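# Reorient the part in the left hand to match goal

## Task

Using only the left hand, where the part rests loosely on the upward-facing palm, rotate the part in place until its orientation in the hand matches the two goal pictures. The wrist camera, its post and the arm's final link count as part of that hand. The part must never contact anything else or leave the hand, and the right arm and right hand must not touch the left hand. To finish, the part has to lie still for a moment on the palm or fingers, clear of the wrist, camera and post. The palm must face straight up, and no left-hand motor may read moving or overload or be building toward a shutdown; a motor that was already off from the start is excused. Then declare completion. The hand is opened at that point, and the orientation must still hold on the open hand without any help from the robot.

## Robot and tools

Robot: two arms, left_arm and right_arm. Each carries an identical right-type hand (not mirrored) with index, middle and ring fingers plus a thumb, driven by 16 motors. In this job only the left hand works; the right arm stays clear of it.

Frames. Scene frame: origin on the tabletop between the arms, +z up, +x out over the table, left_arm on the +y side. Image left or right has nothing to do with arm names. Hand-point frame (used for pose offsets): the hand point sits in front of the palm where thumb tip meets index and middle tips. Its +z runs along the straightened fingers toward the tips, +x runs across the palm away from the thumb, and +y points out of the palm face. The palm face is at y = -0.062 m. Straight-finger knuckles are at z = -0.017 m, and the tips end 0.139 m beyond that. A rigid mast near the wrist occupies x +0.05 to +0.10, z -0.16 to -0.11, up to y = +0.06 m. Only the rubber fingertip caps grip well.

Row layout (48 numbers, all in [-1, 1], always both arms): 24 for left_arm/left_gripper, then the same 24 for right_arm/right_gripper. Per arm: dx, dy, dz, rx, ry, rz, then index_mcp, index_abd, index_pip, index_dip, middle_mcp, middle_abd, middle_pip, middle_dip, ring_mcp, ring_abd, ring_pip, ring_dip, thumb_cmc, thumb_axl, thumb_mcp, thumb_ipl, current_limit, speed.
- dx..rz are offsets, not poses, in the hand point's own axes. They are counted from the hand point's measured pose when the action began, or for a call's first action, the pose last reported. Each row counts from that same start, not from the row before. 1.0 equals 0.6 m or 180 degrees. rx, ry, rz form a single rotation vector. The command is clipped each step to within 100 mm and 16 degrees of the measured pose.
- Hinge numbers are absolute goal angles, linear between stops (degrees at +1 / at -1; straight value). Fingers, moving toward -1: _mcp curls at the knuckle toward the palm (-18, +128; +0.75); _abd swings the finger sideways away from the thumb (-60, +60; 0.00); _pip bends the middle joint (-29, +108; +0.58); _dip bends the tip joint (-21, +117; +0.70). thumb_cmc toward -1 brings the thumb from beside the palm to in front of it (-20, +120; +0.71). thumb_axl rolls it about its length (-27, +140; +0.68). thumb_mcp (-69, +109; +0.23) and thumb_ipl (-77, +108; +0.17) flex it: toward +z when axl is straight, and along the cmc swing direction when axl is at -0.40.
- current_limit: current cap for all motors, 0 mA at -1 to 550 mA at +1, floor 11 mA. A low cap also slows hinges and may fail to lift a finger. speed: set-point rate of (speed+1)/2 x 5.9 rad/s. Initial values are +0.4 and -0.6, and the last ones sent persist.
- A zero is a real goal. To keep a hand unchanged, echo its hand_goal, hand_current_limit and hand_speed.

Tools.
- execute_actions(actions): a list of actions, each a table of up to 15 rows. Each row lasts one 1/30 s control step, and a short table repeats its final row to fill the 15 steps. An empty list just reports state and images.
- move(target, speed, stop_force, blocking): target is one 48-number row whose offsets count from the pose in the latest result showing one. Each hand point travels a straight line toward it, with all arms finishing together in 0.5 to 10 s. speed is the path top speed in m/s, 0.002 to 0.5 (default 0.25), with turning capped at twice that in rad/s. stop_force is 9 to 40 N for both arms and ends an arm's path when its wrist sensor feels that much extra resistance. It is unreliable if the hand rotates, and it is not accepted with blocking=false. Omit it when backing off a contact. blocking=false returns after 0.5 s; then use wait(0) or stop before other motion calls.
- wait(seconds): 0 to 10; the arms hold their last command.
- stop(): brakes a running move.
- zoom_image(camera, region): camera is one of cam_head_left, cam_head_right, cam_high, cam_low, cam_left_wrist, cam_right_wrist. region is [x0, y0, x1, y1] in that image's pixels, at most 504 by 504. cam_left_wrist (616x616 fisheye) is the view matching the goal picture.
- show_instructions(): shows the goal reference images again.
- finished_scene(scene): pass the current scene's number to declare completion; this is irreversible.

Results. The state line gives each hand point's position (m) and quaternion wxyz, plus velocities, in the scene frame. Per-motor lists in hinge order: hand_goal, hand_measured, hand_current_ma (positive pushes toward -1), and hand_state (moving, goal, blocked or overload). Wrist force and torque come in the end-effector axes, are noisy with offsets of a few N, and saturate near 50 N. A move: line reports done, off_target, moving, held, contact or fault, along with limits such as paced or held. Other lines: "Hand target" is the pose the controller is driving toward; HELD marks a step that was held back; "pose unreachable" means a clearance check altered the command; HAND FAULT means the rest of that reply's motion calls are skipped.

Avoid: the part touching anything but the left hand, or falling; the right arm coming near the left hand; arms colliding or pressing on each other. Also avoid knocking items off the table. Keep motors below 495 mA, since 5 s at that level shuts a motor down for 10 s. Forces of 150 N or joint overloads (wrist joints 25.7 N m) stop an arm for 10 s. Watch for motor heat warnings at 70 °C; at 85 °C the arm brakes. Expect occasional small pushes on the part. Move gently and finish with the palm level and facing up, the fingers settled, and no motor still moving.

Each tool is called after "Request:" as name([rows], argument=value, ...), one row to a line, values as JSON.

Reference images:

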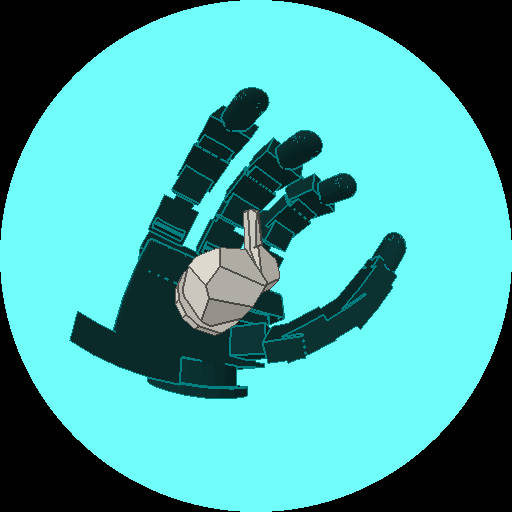

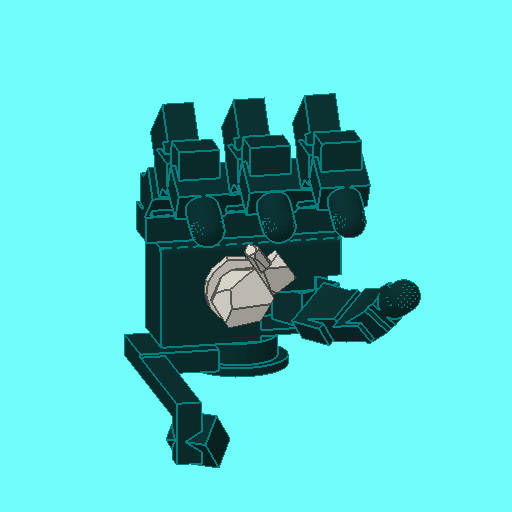

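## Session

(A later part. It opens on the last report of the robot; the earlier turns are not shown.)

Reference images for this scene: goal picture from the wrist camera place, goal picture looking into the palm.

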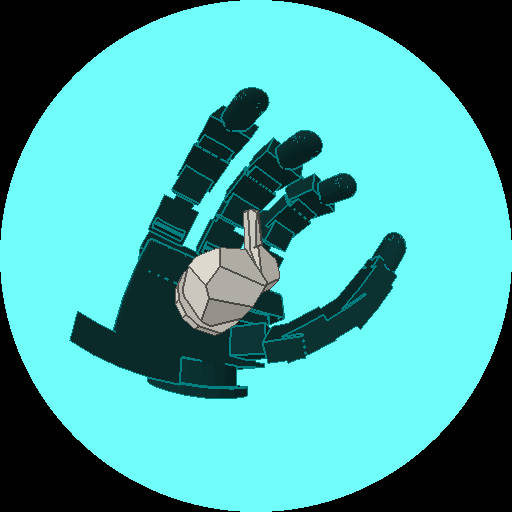

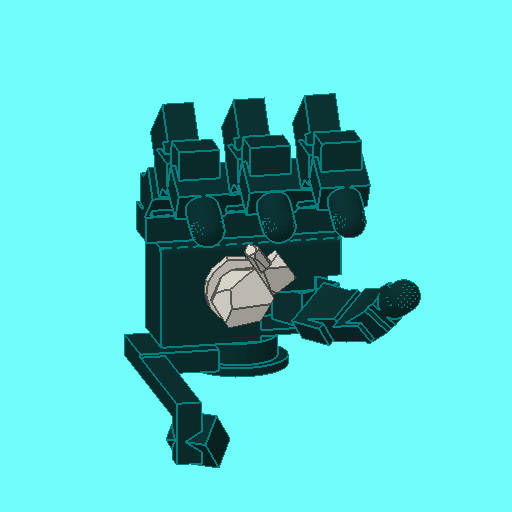

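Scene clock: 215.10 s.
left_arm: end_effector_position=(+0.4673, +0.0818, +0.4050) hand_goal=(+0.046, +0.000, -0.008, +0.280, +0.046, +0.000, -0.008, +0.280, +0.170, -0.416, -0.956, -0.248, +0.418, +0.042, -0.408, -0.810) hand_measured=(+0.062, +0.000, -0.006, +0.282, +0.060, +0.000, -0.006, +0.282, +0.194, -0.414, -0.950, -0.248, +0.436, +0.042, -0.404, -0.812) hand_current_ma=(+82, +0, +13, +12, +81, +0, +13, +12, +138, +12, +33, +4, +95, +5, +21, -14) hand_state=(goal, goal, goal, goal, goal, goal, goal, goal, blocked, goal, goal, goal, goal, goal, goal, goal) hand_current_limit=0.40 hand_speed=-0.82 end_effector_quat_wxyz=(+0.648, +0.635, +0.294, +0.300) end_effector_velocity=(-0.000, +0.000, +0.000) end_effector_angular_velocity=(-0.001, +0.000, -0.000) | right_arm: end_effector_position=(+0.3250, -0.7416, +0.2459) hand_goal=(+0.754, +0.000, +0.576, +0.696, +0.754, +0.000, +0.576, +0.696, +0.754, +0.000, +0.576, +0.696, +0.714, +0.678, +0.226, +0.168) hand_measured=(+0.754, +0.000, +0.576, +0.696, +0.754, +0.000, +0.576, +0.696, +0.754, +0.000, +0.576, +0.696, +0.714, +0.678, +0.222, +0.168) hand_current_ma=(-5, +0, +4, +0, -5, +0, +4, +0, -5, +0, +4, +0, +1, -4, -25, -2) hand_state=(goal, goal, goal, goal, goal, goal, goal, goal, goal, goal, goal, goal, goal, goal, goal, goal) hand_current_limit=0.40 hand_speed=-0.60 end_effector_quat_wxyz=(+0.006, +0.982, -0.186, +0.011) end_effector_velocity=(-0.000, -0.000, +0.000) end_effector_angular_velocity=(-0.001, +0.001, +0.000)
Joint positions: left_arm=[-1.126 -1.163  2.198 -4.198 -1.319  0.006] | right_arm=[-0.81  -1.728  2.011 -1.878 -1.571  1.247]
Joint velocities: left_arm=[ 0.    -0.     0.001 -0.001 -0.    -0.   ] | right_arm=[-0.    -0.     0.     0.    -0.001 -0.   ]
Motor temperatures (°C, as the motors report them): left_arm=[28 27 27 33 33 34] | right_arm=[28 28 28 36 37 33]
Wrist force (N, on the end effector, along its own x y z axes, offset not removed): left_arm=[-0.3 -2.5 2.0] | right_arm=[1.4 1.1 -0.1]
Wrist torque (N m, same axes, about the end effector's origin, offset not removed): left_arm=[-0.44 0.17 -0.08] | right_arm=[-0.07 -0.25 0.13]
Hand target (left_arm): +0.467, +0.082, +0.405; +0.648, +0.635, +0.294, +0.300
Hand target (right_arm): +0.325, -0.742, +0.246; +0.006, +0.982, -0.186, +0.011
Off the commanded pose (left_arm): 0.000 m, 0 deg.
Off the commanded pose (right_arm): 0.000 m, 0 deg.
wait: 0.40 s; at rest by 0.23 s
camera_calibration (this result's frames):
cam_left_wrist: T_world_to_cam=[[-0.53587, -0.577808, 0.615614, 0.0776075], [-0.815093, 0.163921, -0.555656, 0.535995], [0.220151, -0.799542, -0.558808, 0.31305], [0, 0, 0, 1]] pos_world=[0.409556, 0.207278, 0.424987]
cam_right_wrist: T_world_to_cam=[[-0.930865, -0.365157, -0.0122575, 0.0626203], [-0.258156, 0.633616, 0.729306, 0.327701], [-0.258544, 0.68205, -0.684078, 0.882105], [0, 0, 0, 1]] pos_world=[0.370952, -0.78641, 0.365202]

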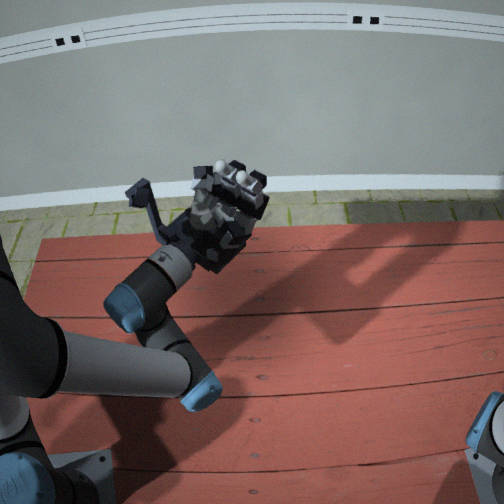

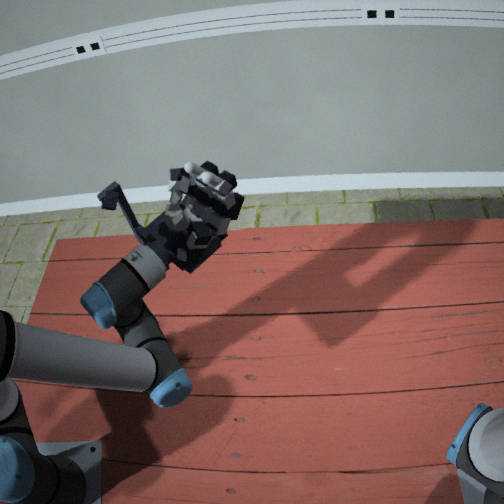

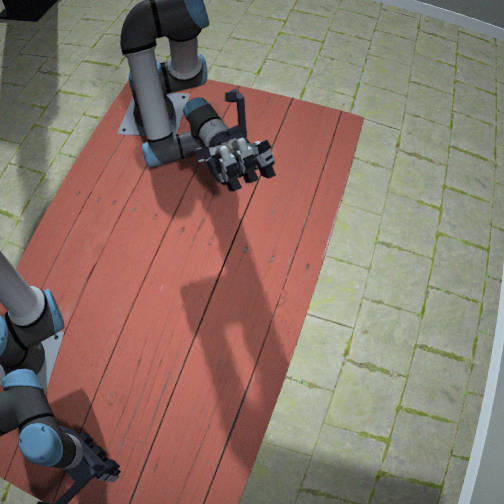

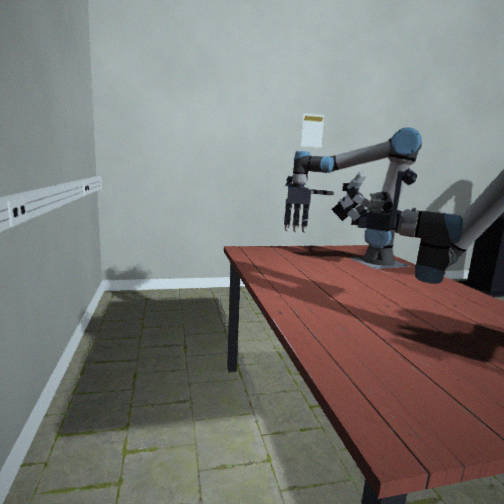

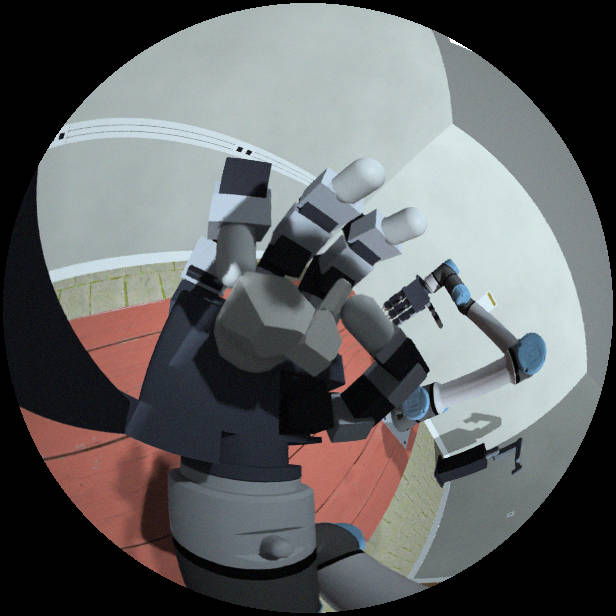

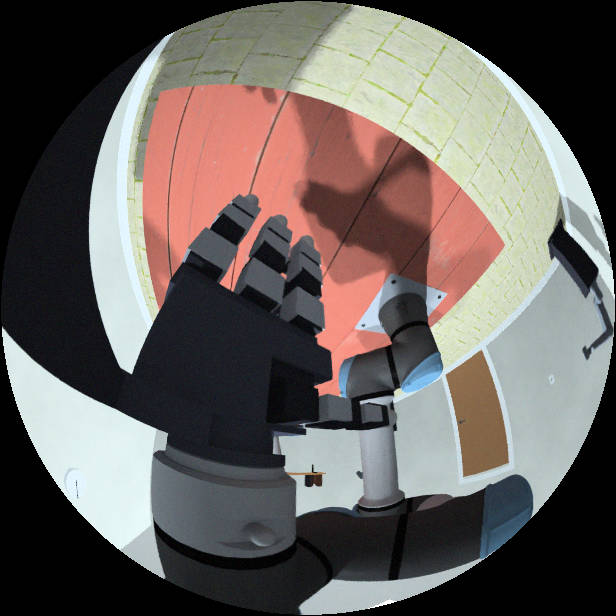

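Request:
execute_actions([
  [[0,0,0,0,0,0, 0.046,0,-0.008,0.28, 0.046,0,-0.008,0.28, -0.011,-0.30,-0.956,-0.059, 0.242,0.169,-0.399,-0.659, 0.4,-0.85, 0,0,0,0,0,0, 0.754,0,0.576,0.696, 0.754,0,0.576,0.696, 0.754,0,0.576,0.696, 0.714,0.678,0.226,0.168, 0.4,-0.6]],
])

Request:
wait(seconds=0.5)

Request:
zoom_image(camera="cam_left_wrist", region=[140, 180, 440, 440])

Request:
zoom_image(camera="cam_head_left", region=[160, 150, 280, 270])

Scene clock: 236.53 s.
left_arm: end_effector_position=(+0.4673, +0.0818, +0.4050) hand_goal=(+0.046, +0.000, -0.008, +0.280, +0.046, +0.000, -0.008, +0.280, -0.010, -0.300, -0.956, -0.058, +0.242, +0.170, -0.398, -0.658) hand_measured=(+0.062, +0.000, -0.006, +0.282, +0.060, +0.000, -0.006, +0.282, +0.036, -0.304, -0.956, -0.098, +0.278, +0.166, -0.400, -0.700) hand_current_ma=(+82, +0, +13, +12, +81, +0, +13, +12, +71, -15, +0, -37, +75, +19, -9, -47) hand_state=(goal, goal, goal, goal, goal, goal, goal, goal, moving, goal, goal, moving, moving, moving, goal, moving) hand_current_limit=0.40 hand_speed=-0.85 end_effector_quat_wxyz=(+0.648, +0.635, +0.294, +0.300) end_effector_velocity=(-0.000, +0.000, -0.001) end_effector_angular_velocity=(+0.001, +0.001, +0.000) | right_arm: end_effector_position=(+0.3250, -0.7416, +0.2459) hand_goal=(+0.754, +0.000, +0.576, +0.696, +0.754, +0.000, +0.576, +0.696, +0.754, +0.000, +0.576, +0.696, +0.714, +0.678, +0.226, +0.168) hand_measured=(+0.754, +0.000, +0.576, +0.696, +0.754, +0.000, +0.576, +0.696, +0.754, +0.000, +0.576, +0.696, +0.714, +0.678, +0.222, +0.168) hand_current_ma=(-5, +0, +4, +0, -5, +0, +4, +0, -5, +0, +4, +0, +1, -4, -25, -2) hand_state=(goal, goal, goal, goal, goal, goal, goal, goal, goal, goal, goal, goal, goal, goal, goal, goal) hand_current_limit=0.40 hand_speed=-0.60 end_effector_quat_wxyz=(+0.006, +0.982, -0.186, +0.011) end_effector_velocity=(+0.000, +0.000, -0.000) end_effector_angular_velocity=(+0.001, +0.000, -0.000)
Joint positions: left_arm=[-1.126 -1.163  2.198 -4.198 -1.319  0.006] | right_arm=[-0.81  -1.728  2.011 -1.878 -1.571  1.247]
Joint velocities: left_arm=[ 0.    -0.     0.002  0.     0.     0.   ] | right_arm=[0.    0.001 0.    0.    0.001 0.   ]
Motor temperatures (°C, as the motors report them): left_arm=[28 27 27 33 33 34] | right_arm=[28 28 28 36 37 33]
Wrist force (N, on the end effector, along its own x y z axes, offset not removed): left_arm=[1.3 0.4 1.2] | right_arm=[3.0 0.5 -0.6]
Wrist torque (N m, same axes, about the end effector's origin, offset not removed): left_arm=[-0.23 -0.10 0.09] | right_arm=[-0.06 -0.30 0.22]
Hand target (left_arm): +0.467, +0.082, +0.405; +0.648, +0.635, +0.294, +0.300
Hand target (right_arm): +0.325, -0.742, +0.246; +0.006, +0.982, -0.186, +0.011
Off the commanded pose (left_arm): 0.000 m, 0 deg.
Off the commanded pose (right_arm): 0.000 m, 0 deg.
Step readings (end_effector_position):
0: left_arm (+0.4673, +0.0818, +0.4050) | right_arm (+0.3250, -0.7416, +0.2459)
1: left_arm (+0.4673, +0.0818, +0.4050) | right_arm (+0.3250, -0.7416, +0.2459)
2: left_arm (+0.4673, +0.0818, +0.4050) | right_arm (+0.3250, -0.7416, +0.2459)
4: left_arm (+0.4673, +0.0818, +0.4050) | right_arm (+0.3250, -0.7416, +0.2459)
8: left_arm (+0.4673, +0.0818, +0.4050) | right_arm (+0.3250, -0.7416, +0.2459)
15: end_effector_position above
camera_calibration (this result's frames):
cam_left_wrist: T_world_to_cam=[[-0.53587, -0.577809, 0.615614, 0.0776076], [-0.815093, 0.163921, -0.555656, 0.535996], [0.220151, -0.799542, -0.558808, 0.31305], [0, 0, 0, 1]] pos_world=[0.409556, 0.207278, 0.424987]
cam_right_wrist: T_world_to_cam=[[-0.930865, -0.365157, -0.0122574, 0.0626203], [-0.258156, 0.633616, 0.729306, 0.327701], [-0.258544, 0.68205, -0.684078, 0.882105], [0, 0, 0, 1]] pos_world=[0.370952, -0.78641, 0.365202]

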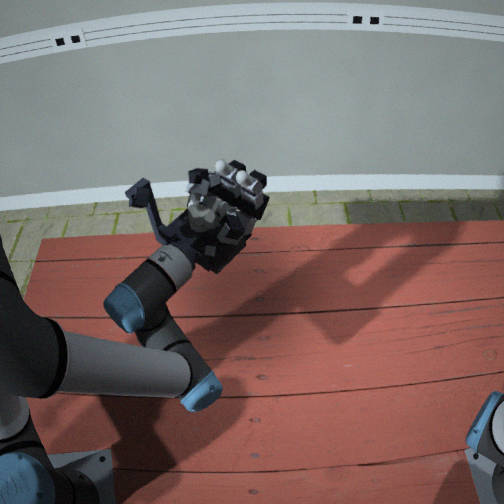

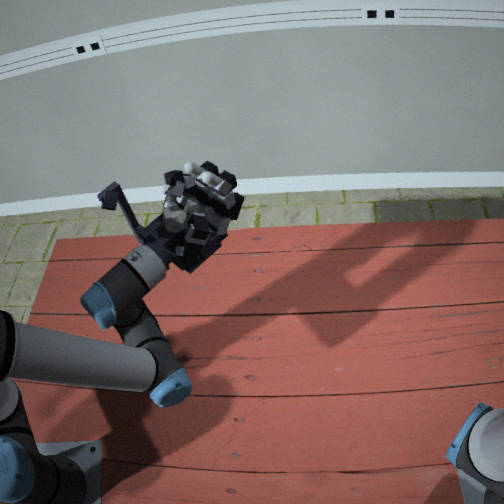

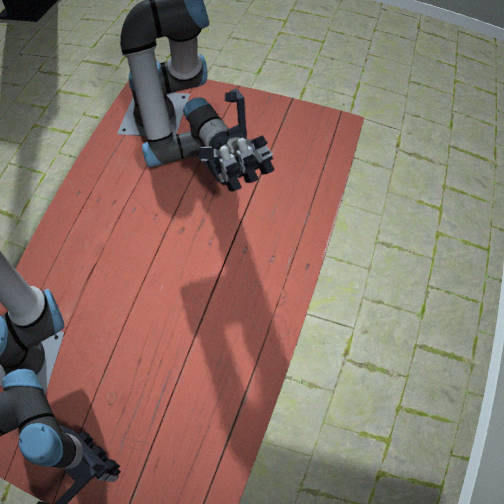

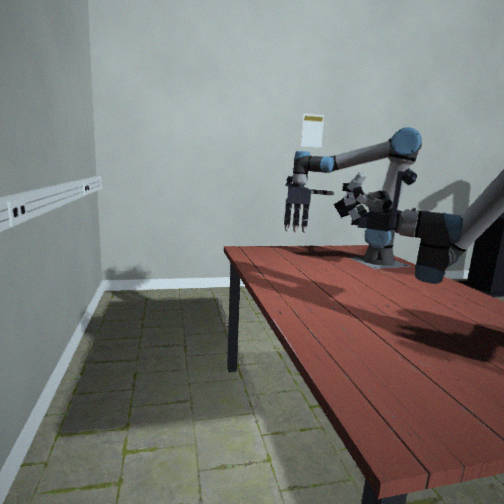

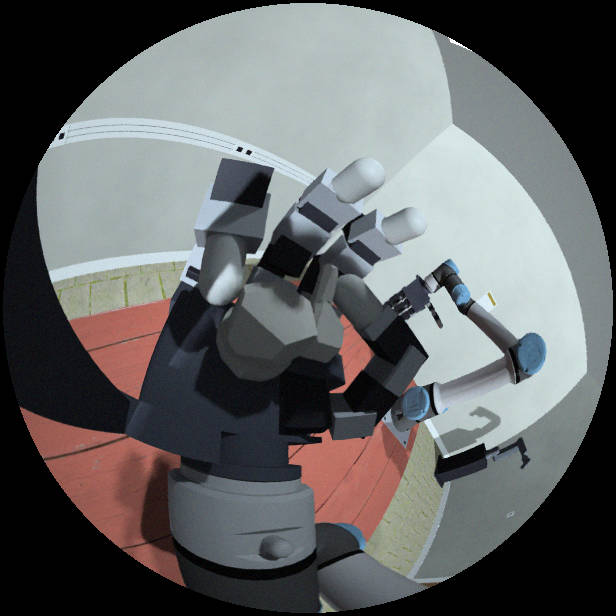

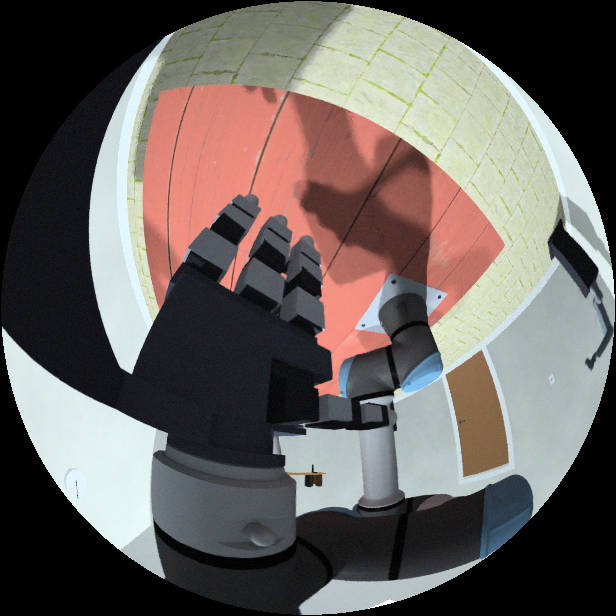

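Scene clock: 237.03 s.
left_arm: end_effector_position=(+0.4673, +0.0818, +0.4050) hand_goal=(+0.046, +0.000, -0.008, +0.280, +0.046, +0.000, -0.008, +0.280, -0.010, -0.300, -0.956, -0.058, +0.242, +0.170, -0.398, -0.658) hand_measured=(+0.062, +0.000, -0.006, +0.282, +0.060, +0.000, -0.006, +0.282, +0.000, -0.304, -0.956, -0.062, +0.252, +0.170, -0.400, -0.662) hand_current_ma=(+82, +0, +13, +12, +81, +0, +13, +12, +51, -15, +0, -21, +54, +5, -9, -32) hand_state=(goal, goal, goal, goal, goal, goal, goal, goal, goal, goal, goal, goal, goal, goal, goal, goal) hand_current_limit=0.40 hand_speed=-0.85 end_effector_quat_wxyz=(+0.648, +0.635, +0.294, +0.300) end_effector_velocity=(+0.000, +0.000, -0.000) end_effector_angular_velocity=(+0.000, -0.000, +0.000) | right_arm: end_effector_position=(+0.3250, -0.7416, +0.2459) hand_goal=(+0.754, +0.000, +0.576, +0.696, +0.754, +0.000, +0.576, +0.696, +0.754, +0.000, +0.576, +0.696, +0.714, +0.678, +0.226, +0.168) hand_measured=(+0.754, +0.000, +0.576, +0.696, +0.754, +0.000, +0.576, +0.696, +0.754, +0.000, +0.576, +0.696, +0.714, +0.678, +0.222, +0.168) hand_current_ma=(-5, +0, +4, +0, -5, +0, +4, +0, -5, +0, +4, +0, +1, -4, -25, -2) hand_state=(goal, goal, goal, goal, goal, goal, goal, goal, goal, goal, goal, goal, goal, goal, goal, goal) hand_current_limit=0.40 hand_speed=-0.60 end_effector_quat_wxyz=(+0.006, +0.982, -0.186, +0.011) end_effector_velocity=(-0.000, -0.000, +0.001) end_effector_angular_velocity=(-0.002, -0.001, -0.000)
Joint positions: left_arm=[-1.126 -1.163  2.198 -4.198 -1.319  0.006] | right_arm=[-0.81  -1.728  2.011 -1.878 -1.571  1.247]
Joint velocities: left_arm=[ 0. -0.  0.  0.  0.  0.] | right_arm=[ 0.    -0.002 -0.    -0.    -0.001  0.   ]
Motor temperatures (°C, as the motors report them): left_arm=[28 27 27 33 33 34] | right_arm=[28 28 28 36 37 33]
Wrist force (N, on the end effector, along its own x y z axes, offset not removed): left_arm=[1.3 -1.2 1.3] | right_arm=[1.4 1.0 1.0]
Wrist torque (N m, same axes, about the end effector's origin, offset not removed): left_arm=[-0.24 -0.06 -0.08] | right_arm=[-0.11 -0.17 0.15]
Hand target (left_arm): +0.467, +0.082, +0.405; +0.648, +0.635, +0.294, +0.300
Hand target (right_arm): +0.325, -0.742, +0.246; +0.006, +0.982, -0.186, +0.011
Off the commanded pose (left_arm): 0.000 m, 0 deg.
Off the commanded pose (right_arm): 0.000 m, 0 deg.
wait: 0.50 s; at rest by 0.27 s
camera_calibration (this result's frames):
cam_left_wrist: T_world_to_cam=[[-0.53587, -0.577808, 0.615614, 0.0776074], [-0.815093, 0.163921, -0.555656, 0.535996], [0.220151, -0.799542, -0.558808, 0.31305], [0, 0, 0, 1]] pos_world=[0.409556, 0.207278, 0.424987]
cam_right_wrist: T_world_to_cam=[[-0.930865, -0.365157, -0.0122574, 0.0626204], [-0.258156, 0.633616, 0.729306, 0.327701], [-0.258544, 0.68205, -0.684078, 0.882105], [0, 0, 0, 1]] pos_world=[0.370952, -0.786409, 0.365202]

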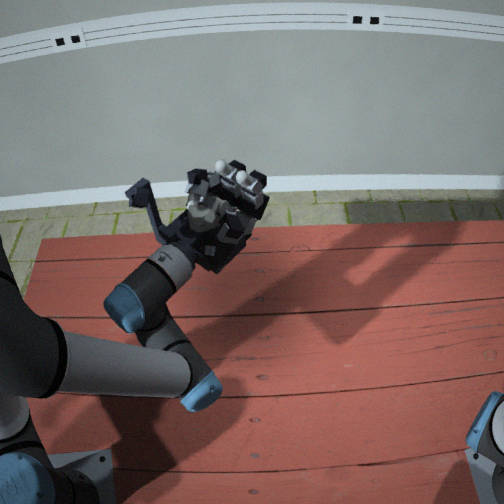

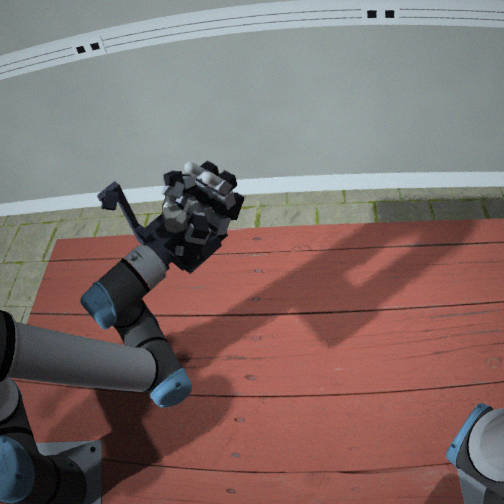

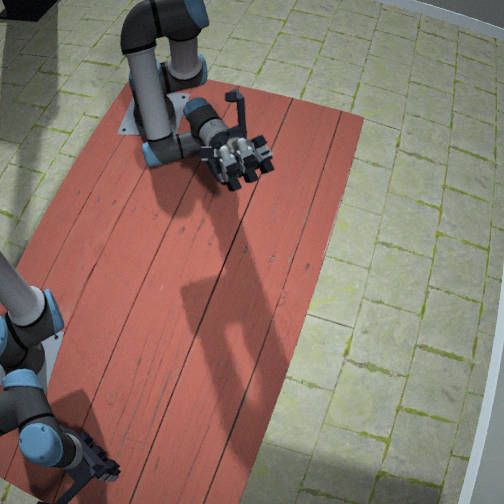

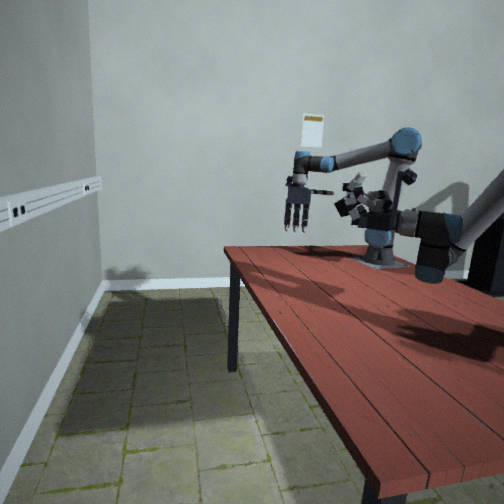

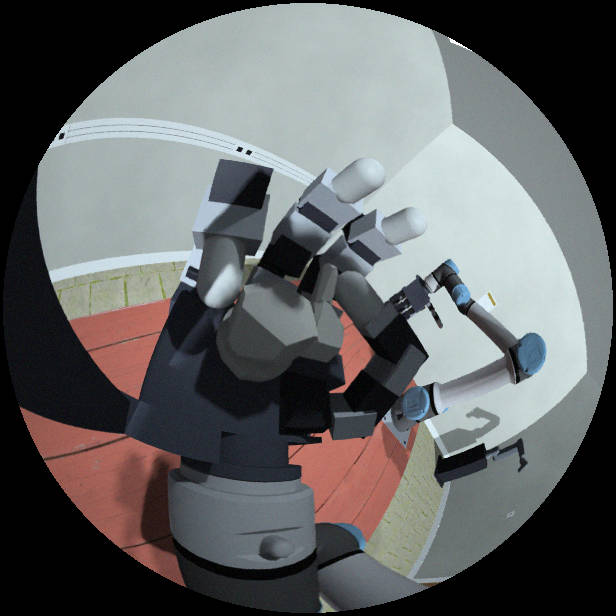

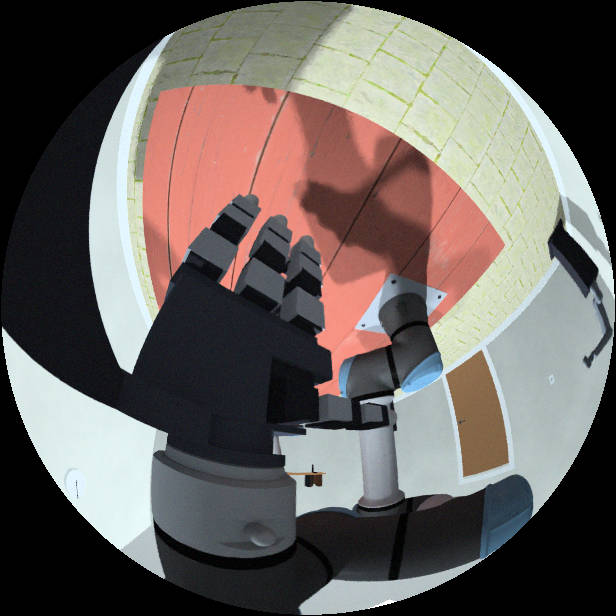

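Region (140, 180, 440, 440) of cam_left_wrist's 616x616 image, scaled by 1.680, with more detail than that image has; it fills the top 437 rows of this view, and the rest is white.

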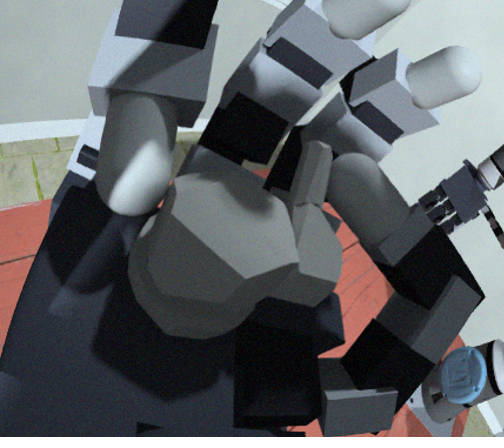

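Region (160, 150, 280, 270) of cam_head_left's 504x504 image, scaled by 4.200, with more detail than that image has.

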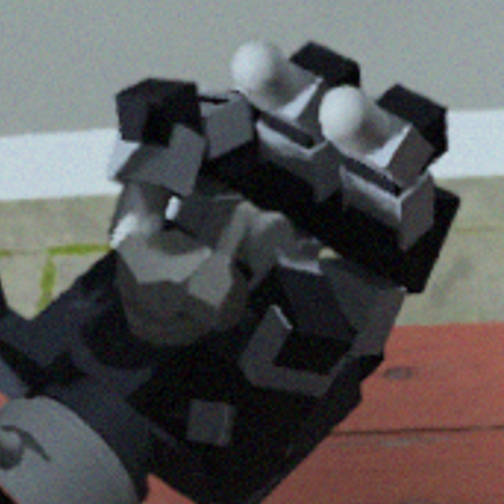

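Request:
execute_actions([
  [[0,0,0,0,0,0, 0.046,0,-0.008,0.28, 0.046,0,-0.008,0.28, -0.011,-0.30,-0.956,-0.059, -0.083,0.208,-0.315,-0.665, 0.4,-0.85, 0,0,0,0,0,0, 0.754,0,0.576,0.696, 0.754,0,0.576,0.696, 0.754,0,0.576,0.696, 0.714,0.678,0.226,0.168, 0.4,-0.6]],
  [[0,0,0,0,0,0, 0.046,0,-0.008,0.28, 0.046,0,-0.008,0.28, -0.12,-0.345,-0.956,0.082, -0.083,0.208,-0.315,-0.665, 0.4,-0.85, 0,0,0,0,0,0, 0.754,0,0.576,0.696, 0.754,0,0.576,0.696, 0.754,0,0.576,0.696, 0.714,0.678,0.226,0.168, 0.4,-0.6]],
])

Request:
zoom_image(camera="cam_left_wrist", region=[140, 180, 440, 440])

Request:
zoom_image(camera="cam_head_left", region=[160, 150, 280, 270])

Scene clock: 296.80 s.
left_arm: end_effector_position=(+0.4673, +0.0818, +0.4050) hand_goal=(+0.046, +0.000, -0.008, +0.280, +0.046, +0.000, -0.008, +0.280, -0.120, -0.344, -0.956, +0.082, -0.082, +0.208, -0.314, -0.664) hand_measured=(+0.062, +0.000, -0.006, +0.282, +0.060, +0.000, -0.006, +0.282, -0.116, -0.340, -0.956, +0.078, -0.066, +0.214, -0.310, -0.660) hand_current_ma=(+82, +0, +13, +12, +81, +0, +13, +12, +25, +15, -1, -15, +45, +35, +10, +16) hand_state=(goal, goal, goal, goal, goal, goal, goal, goal, goal, moving, goal, moving, moving, goal, moving, moving) hand_current_limit=0.40 hand_speed=-0.85 end_effector_quat_wxyz=(+0.648, +0.635, +0.294, +0.300) end_effector_velocity=(-0.000, +0.000, +0.000) end_effector_angular_velocity=(-0.000, -0.001, -0.000) | right_arm: end_effector_position=(+0.3250, -0.7416, +0.2459) hand_goal=(+0.754, +0.000, +0.576, +0.696, +0.754, +0.000, +0.576, +0.696, +0.754, +0.000, +0.576, +0.696, +0.714, +0.678, +0.226, +0.168) hand_measured=(+0.754, +0.000, +0.576, +0.696, +0.754, +0.000, +0.576, +0.696, +0.754, +0.000, +0.576, +0.696, +0.714, +0.678, +0.222, +0.168) hand_current_ma=(-5, +0, +4, +0, -5, +0, +4, +0, -5, +0, +4, +0, +1, -4, -25, -2) hand_state=(goal, goal, goal, goal, goal, goal, goal, goal, goal, goal, goal, goal, goal, goal, goal, goal) hand_current_limit=0.40 hand_speed=-0.60 end_effector_quat_wxyz=(+0.006, +0.982, -0.186, +0.011) end_effector_velocity=(-0.000, +0.000, -0.000) end_effector_angular_velocity=(+0.001, -0.000, -0.001)
Joint positions: left_arm=[-1.126 -1.163  2.198 -4.198 -1.319  0.006] | right_arm=[-0.81  -1.728  2.011 -1.878 -1.571  1.247]
Joint velocities: left_arm=[-0.    -0.    -0.    -0.     0.     0.001] | right_arm=[-0.    -0.     0.    -0.     0.001  0.001]
Motor temperatures (°C, as the motors report them): left_arm=[28 27 27 33 33 34] | right_arm=[28 28 28 36 37 33]
Wrist force (N, on the end effector, along its own x y z axes, offset not removed): left_arm=[0.0 1.2 1.0] | right_arm=[3.5 0.8 1.0]
Wrist torque (N m, same axes, about the end effector's origin, offset not removed): left_arm=[0.01 0.04 -0.01] | right_arm=[-0.13 -0.39 0.23]
Hand target (left_arm): +0.467, +0.082, +0.405; +0.648, +0.635, +0.294, +0.300
Hand target (right_arm): +0.325, -0.742, +0.246; +0.006, +0.982, -0.186, +0.011
Off the commanded pose (left_arm): 0.000 m, 0 deg.
Off the commanded pose (right_arm): 0.000 m, 0 deg.
Step readings (end_effector_position; steps 1 to 15: 1st action; 16 to 30: 2nd action):
0: left_arm (+0.4673, +0.0818, +0.4050) | right_arm (+0.3250, -0.7416, +0.2459)
1: left_arm (+0.4673, +0.0818, +0.4050) | right_arm (+0.3250, -0.7416, +0.2459)
2: left_arm (+0.4673, +0.0818, +0.4050) | right_arm (+0.3250, -0.7416, +0.2459)
4: left_arm (+0.4673, +0.0818, +0.4050) | right_arm (+0.3250, -0.7416, +0.2459)
8: left_arm (+0.4673, +0.0818, +0.4050) | right_arm (+0.3250, -0.7416, +0.2459)
15: left_arm (+0.4673, +0.0818, +0.4050) | right_arm (+0.3250, -0.7416, +0.2459)
16: left_arm (+0.4673, +0.0818, +0.4050) | right_arm (+0.3250, -0.7416, +0.2459)
17: left_arm (+0.4673, +0.0818, +0.4050) | right_arm (+0.3250, -0.7416, +0.2459)
19: left_arm (+0.4673, +0.0818, +0.4050) | right_arm (+0.3250, -0.7416, +0.2459)
23: left_arm (+0.4673, +0.0818, +0.4050) | right_arm (+0.3250, -0.7416, +0.2459)
30: end_effector_position above
camera_calibration (this result's frames):
cam_left_wrist: T_world_to_cam=[[-0.53587, -0.577809, 0.615614, 0.0776076], [-0.815093, 0.163921, -0.555655, 0.535995], [0.220151, -0.799542, -0.558808, 0.31305], [0, 0, 0, 1]] pos_world=[0.409556, 0.207278, 0.424987]
cam_right_wrist: T_world_to_cam=[[-0.930865, -0.365157, -0.0122575, 0.0626203], [-0.258156, 0.633616, 0.729306, 0.327701], [-0.258544, 0.68205, -0.684078, 0.882105], [0, 0, 0, 1]] pos_world=[0.370952, -0.786409, 0.365202]

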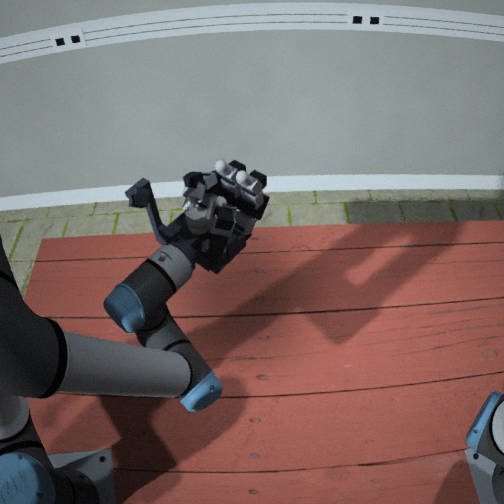

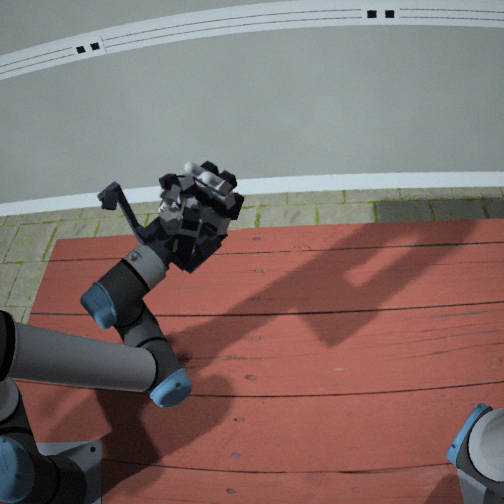

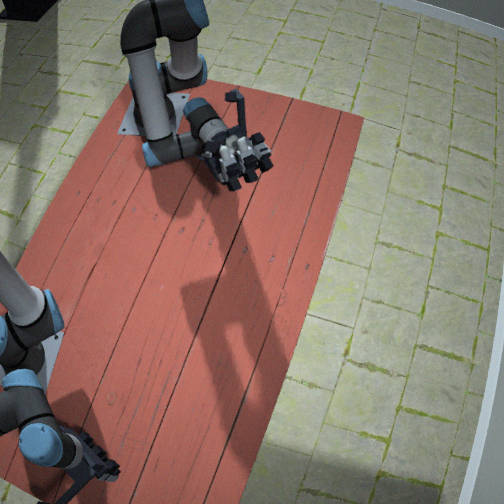

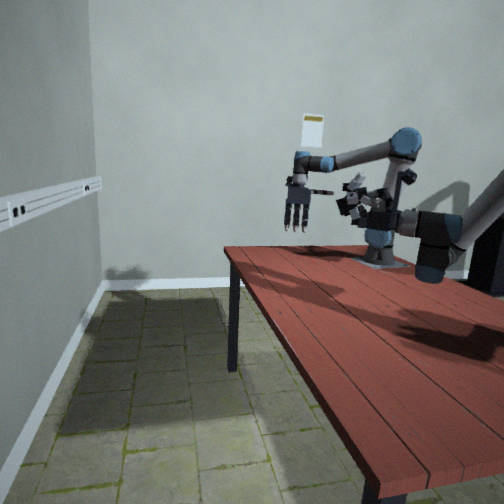

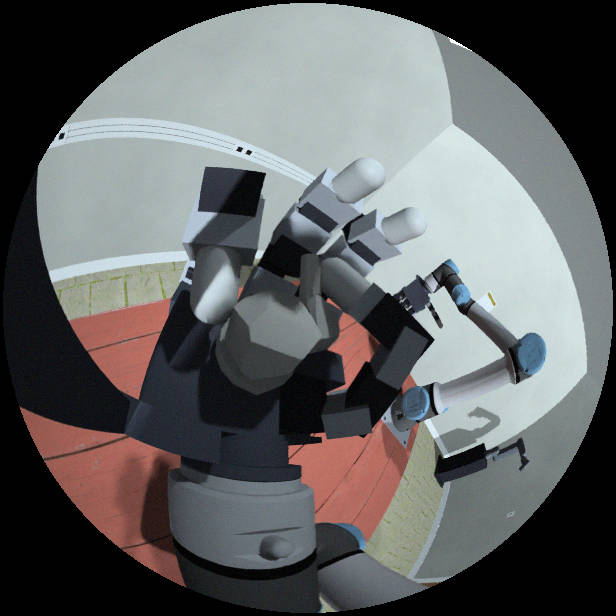

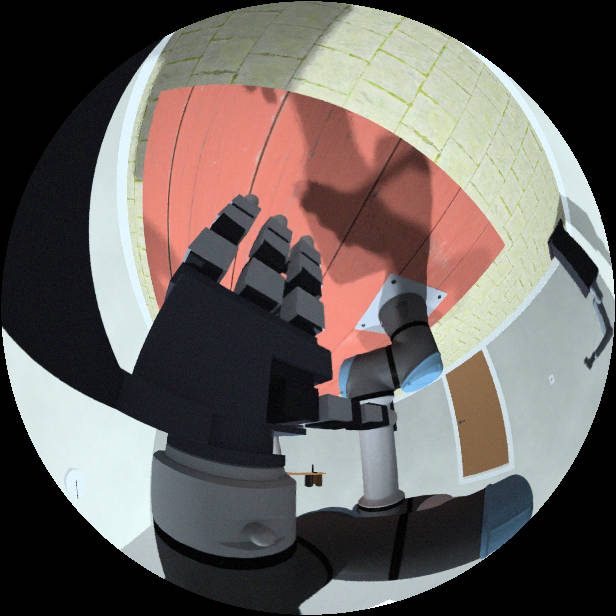

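Region (140, 180, 440, 440) of cam_left_wrist's 616x616 image, scaled by 1.680, with more detail than that image has; it fills the top 437 rows of this view, and the rest is white.

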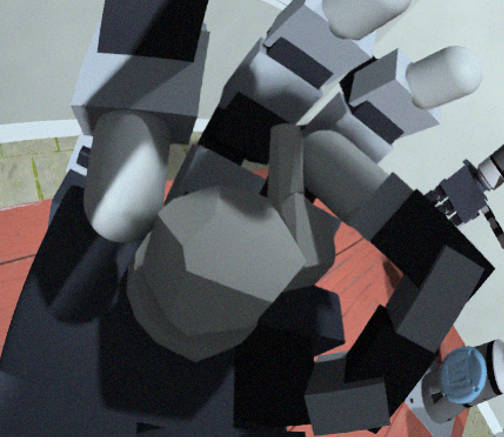

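Region (160, 150, 280, 270) of cam_head_left's 504x504 image, scaled by 4.200, with more detail than that image has.

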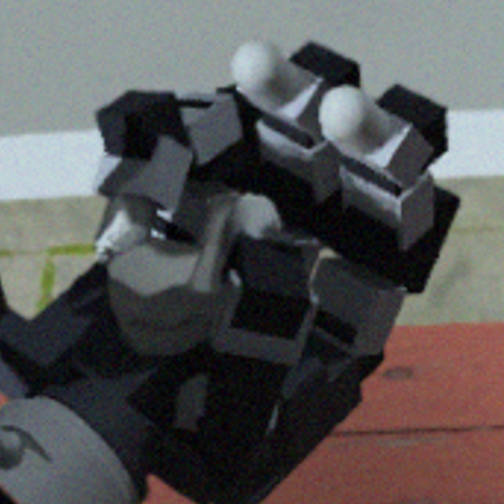

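Very close to the goal now. Let me get a settled view.

Request:
execute_actions(actions=[])

Request:
zoom_image(camera="cam_left_wrist", region=[190, 235, 370, 415])

Scene clock: 297.90 s.
left_arm: end_effector_position=(+0.4673, +0.0818, +0.4050) hand_goal=(+0.046, +0.000, -0.008, +0.280, +0.046, +0.000, -0.008, +0.280, -0.120, -0.344, -0.956, +0.082, -0.082, +0.208, -0.314, -0.664) hand_measured=(+0.062, +0.000, -0.006, +0.282, +0.060, +0.000, -0.006, +0.282, -0.116, -0.340, -0.956, +0.078, -0.072, +0.214, -0.312, -0.662) hand_current_ma=(+82, +0, +13, +12, +81, +0, +13, +12, +25, +14, +0, -19, +57, +35, +13, +18) hand_state=(goal, goal, goal, goal, goal, goal, goal, goal, goal, goal, goal, goal, goal, goal, goal, goal) hand_current_limit=0.40 hand_speed=-0.85 end_effector_quat_wxyz=(+0.648, +0.635, +0.294, +0.300) end_effector_velocity=(-0.000, -0.000, -0.001) end_effector_angular_velocity=(+0.002, +0.001, -0.000) | right_arm: end_effector_position=(+0.3250, -0.7416, +0.2459) hand_goal=(+0.754, +0.000, +0.576, +0.696, +0.754, +0.000, +0.576, +0.696, +0.754, +0.000, +0.576, +0.696, +0.714, +0.678, +0.226, +0.168) hand_measured=(+0.754, +0.000, +0.576, +0.696, +0.754, +0.000, +0.576, +0.696, +0.754, +0.000, +0.576, +0.696, +0.714, +0.678, +0.222, +0.168) hand_current_ma=(-5, +0, +4, +0, -5, +0, +4, +0, -5, +0, +4, +0, +1, -4, -25, -2) hand_state=(goal, goal, goal, goal, goal, goal, goal, goal, goal, goal, goal, goal, goal, goal, goal, goal) hand_current_limit=0.40 hand_speed=-0.60 end_effector_quat_wxyz=(+0.006, +0.982, -0.186, +0.011) end_effector_velocity=(+0.000, -0.000, -0.001) end_effector_angular_velocity=(+0.001, +0.001, +0.000)
Joint positions: left_arm=[-1.126 -1.163  2.198 -4.198 -1.319  0.006] | right_arm=[-0.81  -1.728  2.011 -1.878 -1.571  1.247]
Joint velocities: left_arm=[-0.    -0.     0.001  0.001  0.     0.   ] | right_arm=[ 0.     0.001  0.    -0.     0.    -0.   ]
Motor temperatures (°C, as the motors report them): left_arm=[28 27 27 33 33 34] | right_arm=[28 28 28 36 37 33]
Wrist force (N, on the end effector, along its own x y z axes, offset not removed): left_arm=[1.5 2.1 0.2] | right_arm=[3.6 -0.4 0.5]
Wrist torque (N m, same axes, about the end effector's origin, offset not removed): left_arm=[0.23 -0.03 0.13] | right_arm=[-0.27 -0.47 0.37]
Hand target (left_arm): +0.467, +0.082, +0.405; +0.648, +0.635, +0.294, +0.300
Hand target (right_arm): +0.325, -0.742, +0.246; +0.006, +0.982, -0.186, +0.011
Off the commanded pose (left_arm): 0.000 m, 0 deg.
Off the commanded pose (right_arm): 0.000 m, 0 deg.
camera_calibration (this result's frames):
cam_left_wrist: T_world_to_cam=[[-0.53587, -0.577809, 0.615614, 0.0776075], [-0.815093, 0.163921, -0.555655, 0.535996], [0.220151, -0.799542, -0.558808, 0.31305], [0, 0, 0, 1]] pos_world=[0.409556, 0.207278, 0.424987]
cam_right_wrist: T_world_to_cam=[[-0.930865, -0.365157, -0.0122575, 0.0626204], [-0.258156, 0.633616, 0.729306, 0.327701], [-0.258544, 0.68205, -0.684078, 0.882105], [0, 0, 0, 1]] pos_world=[0.370952, -0.786409, 0.365202]

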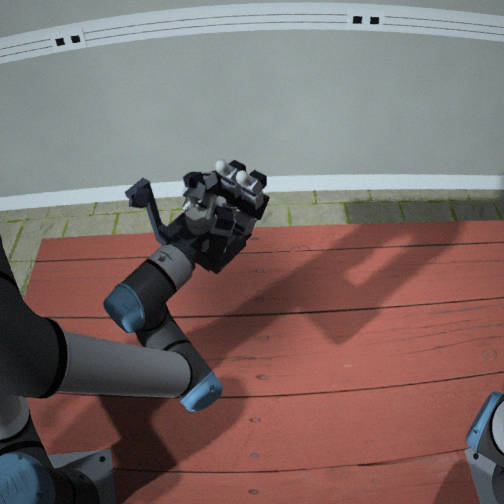

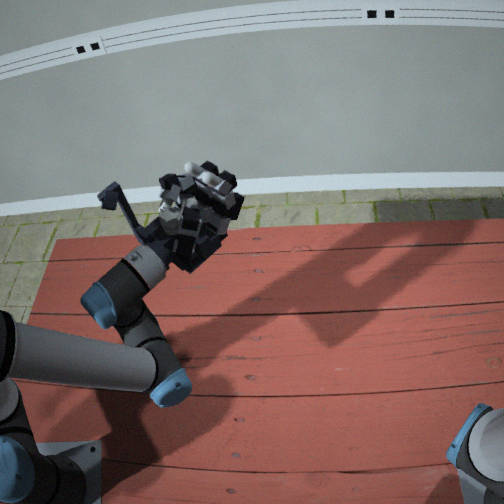

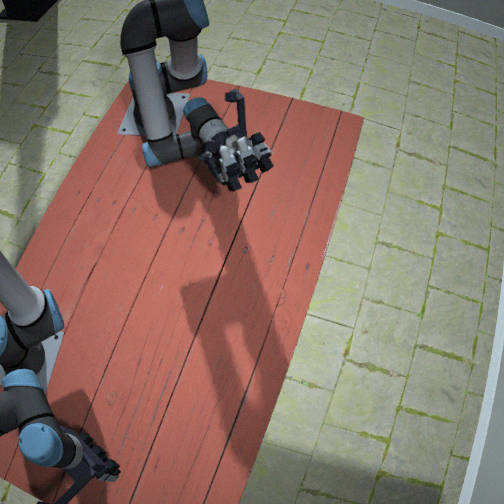

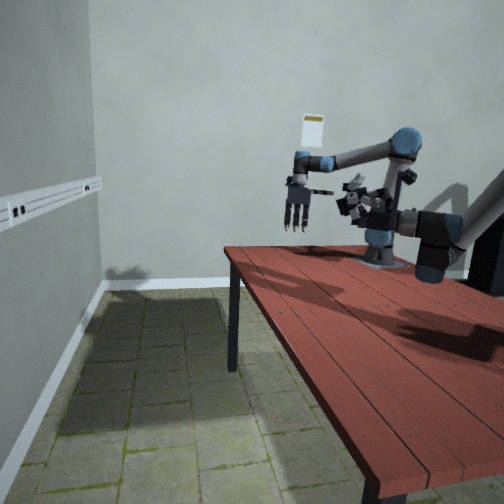

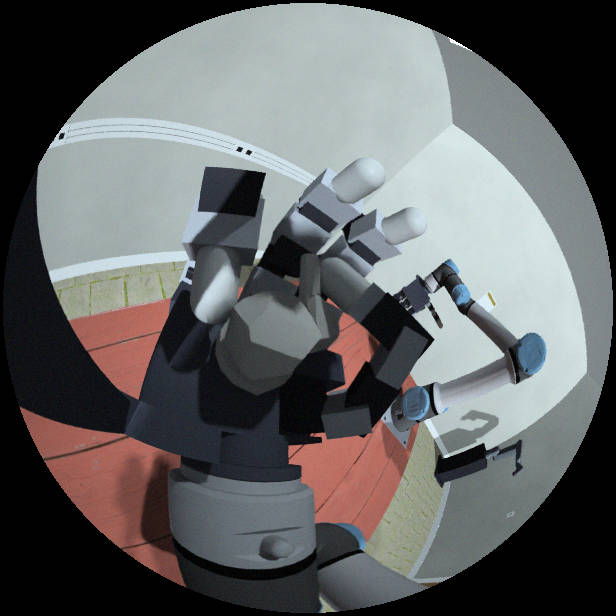

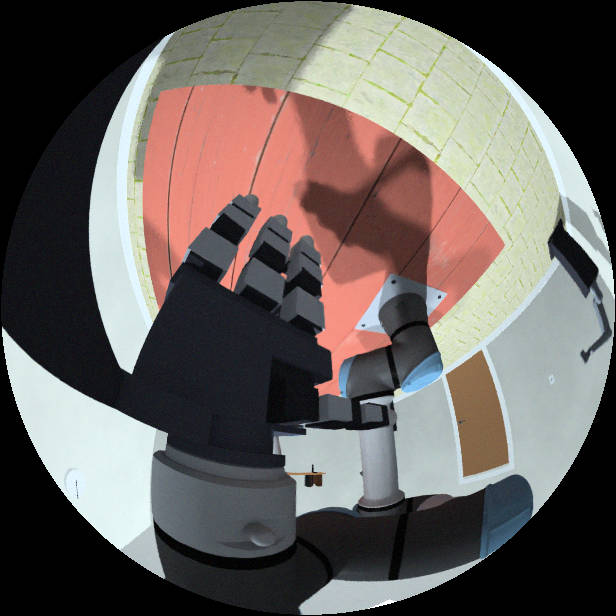

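Region (190, 235, 370, 415) of cam_left_wrist's 616x616 image, scaled by 2.800, with more detail than that image has.

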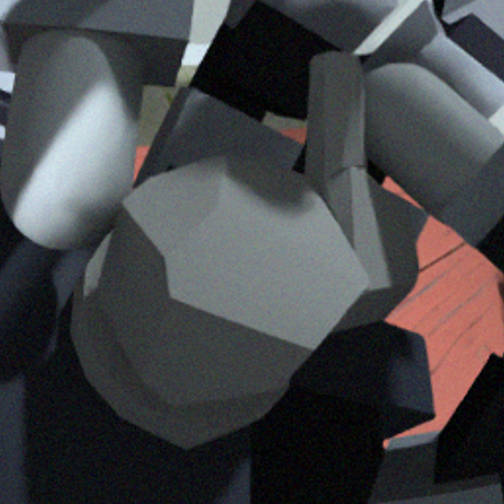

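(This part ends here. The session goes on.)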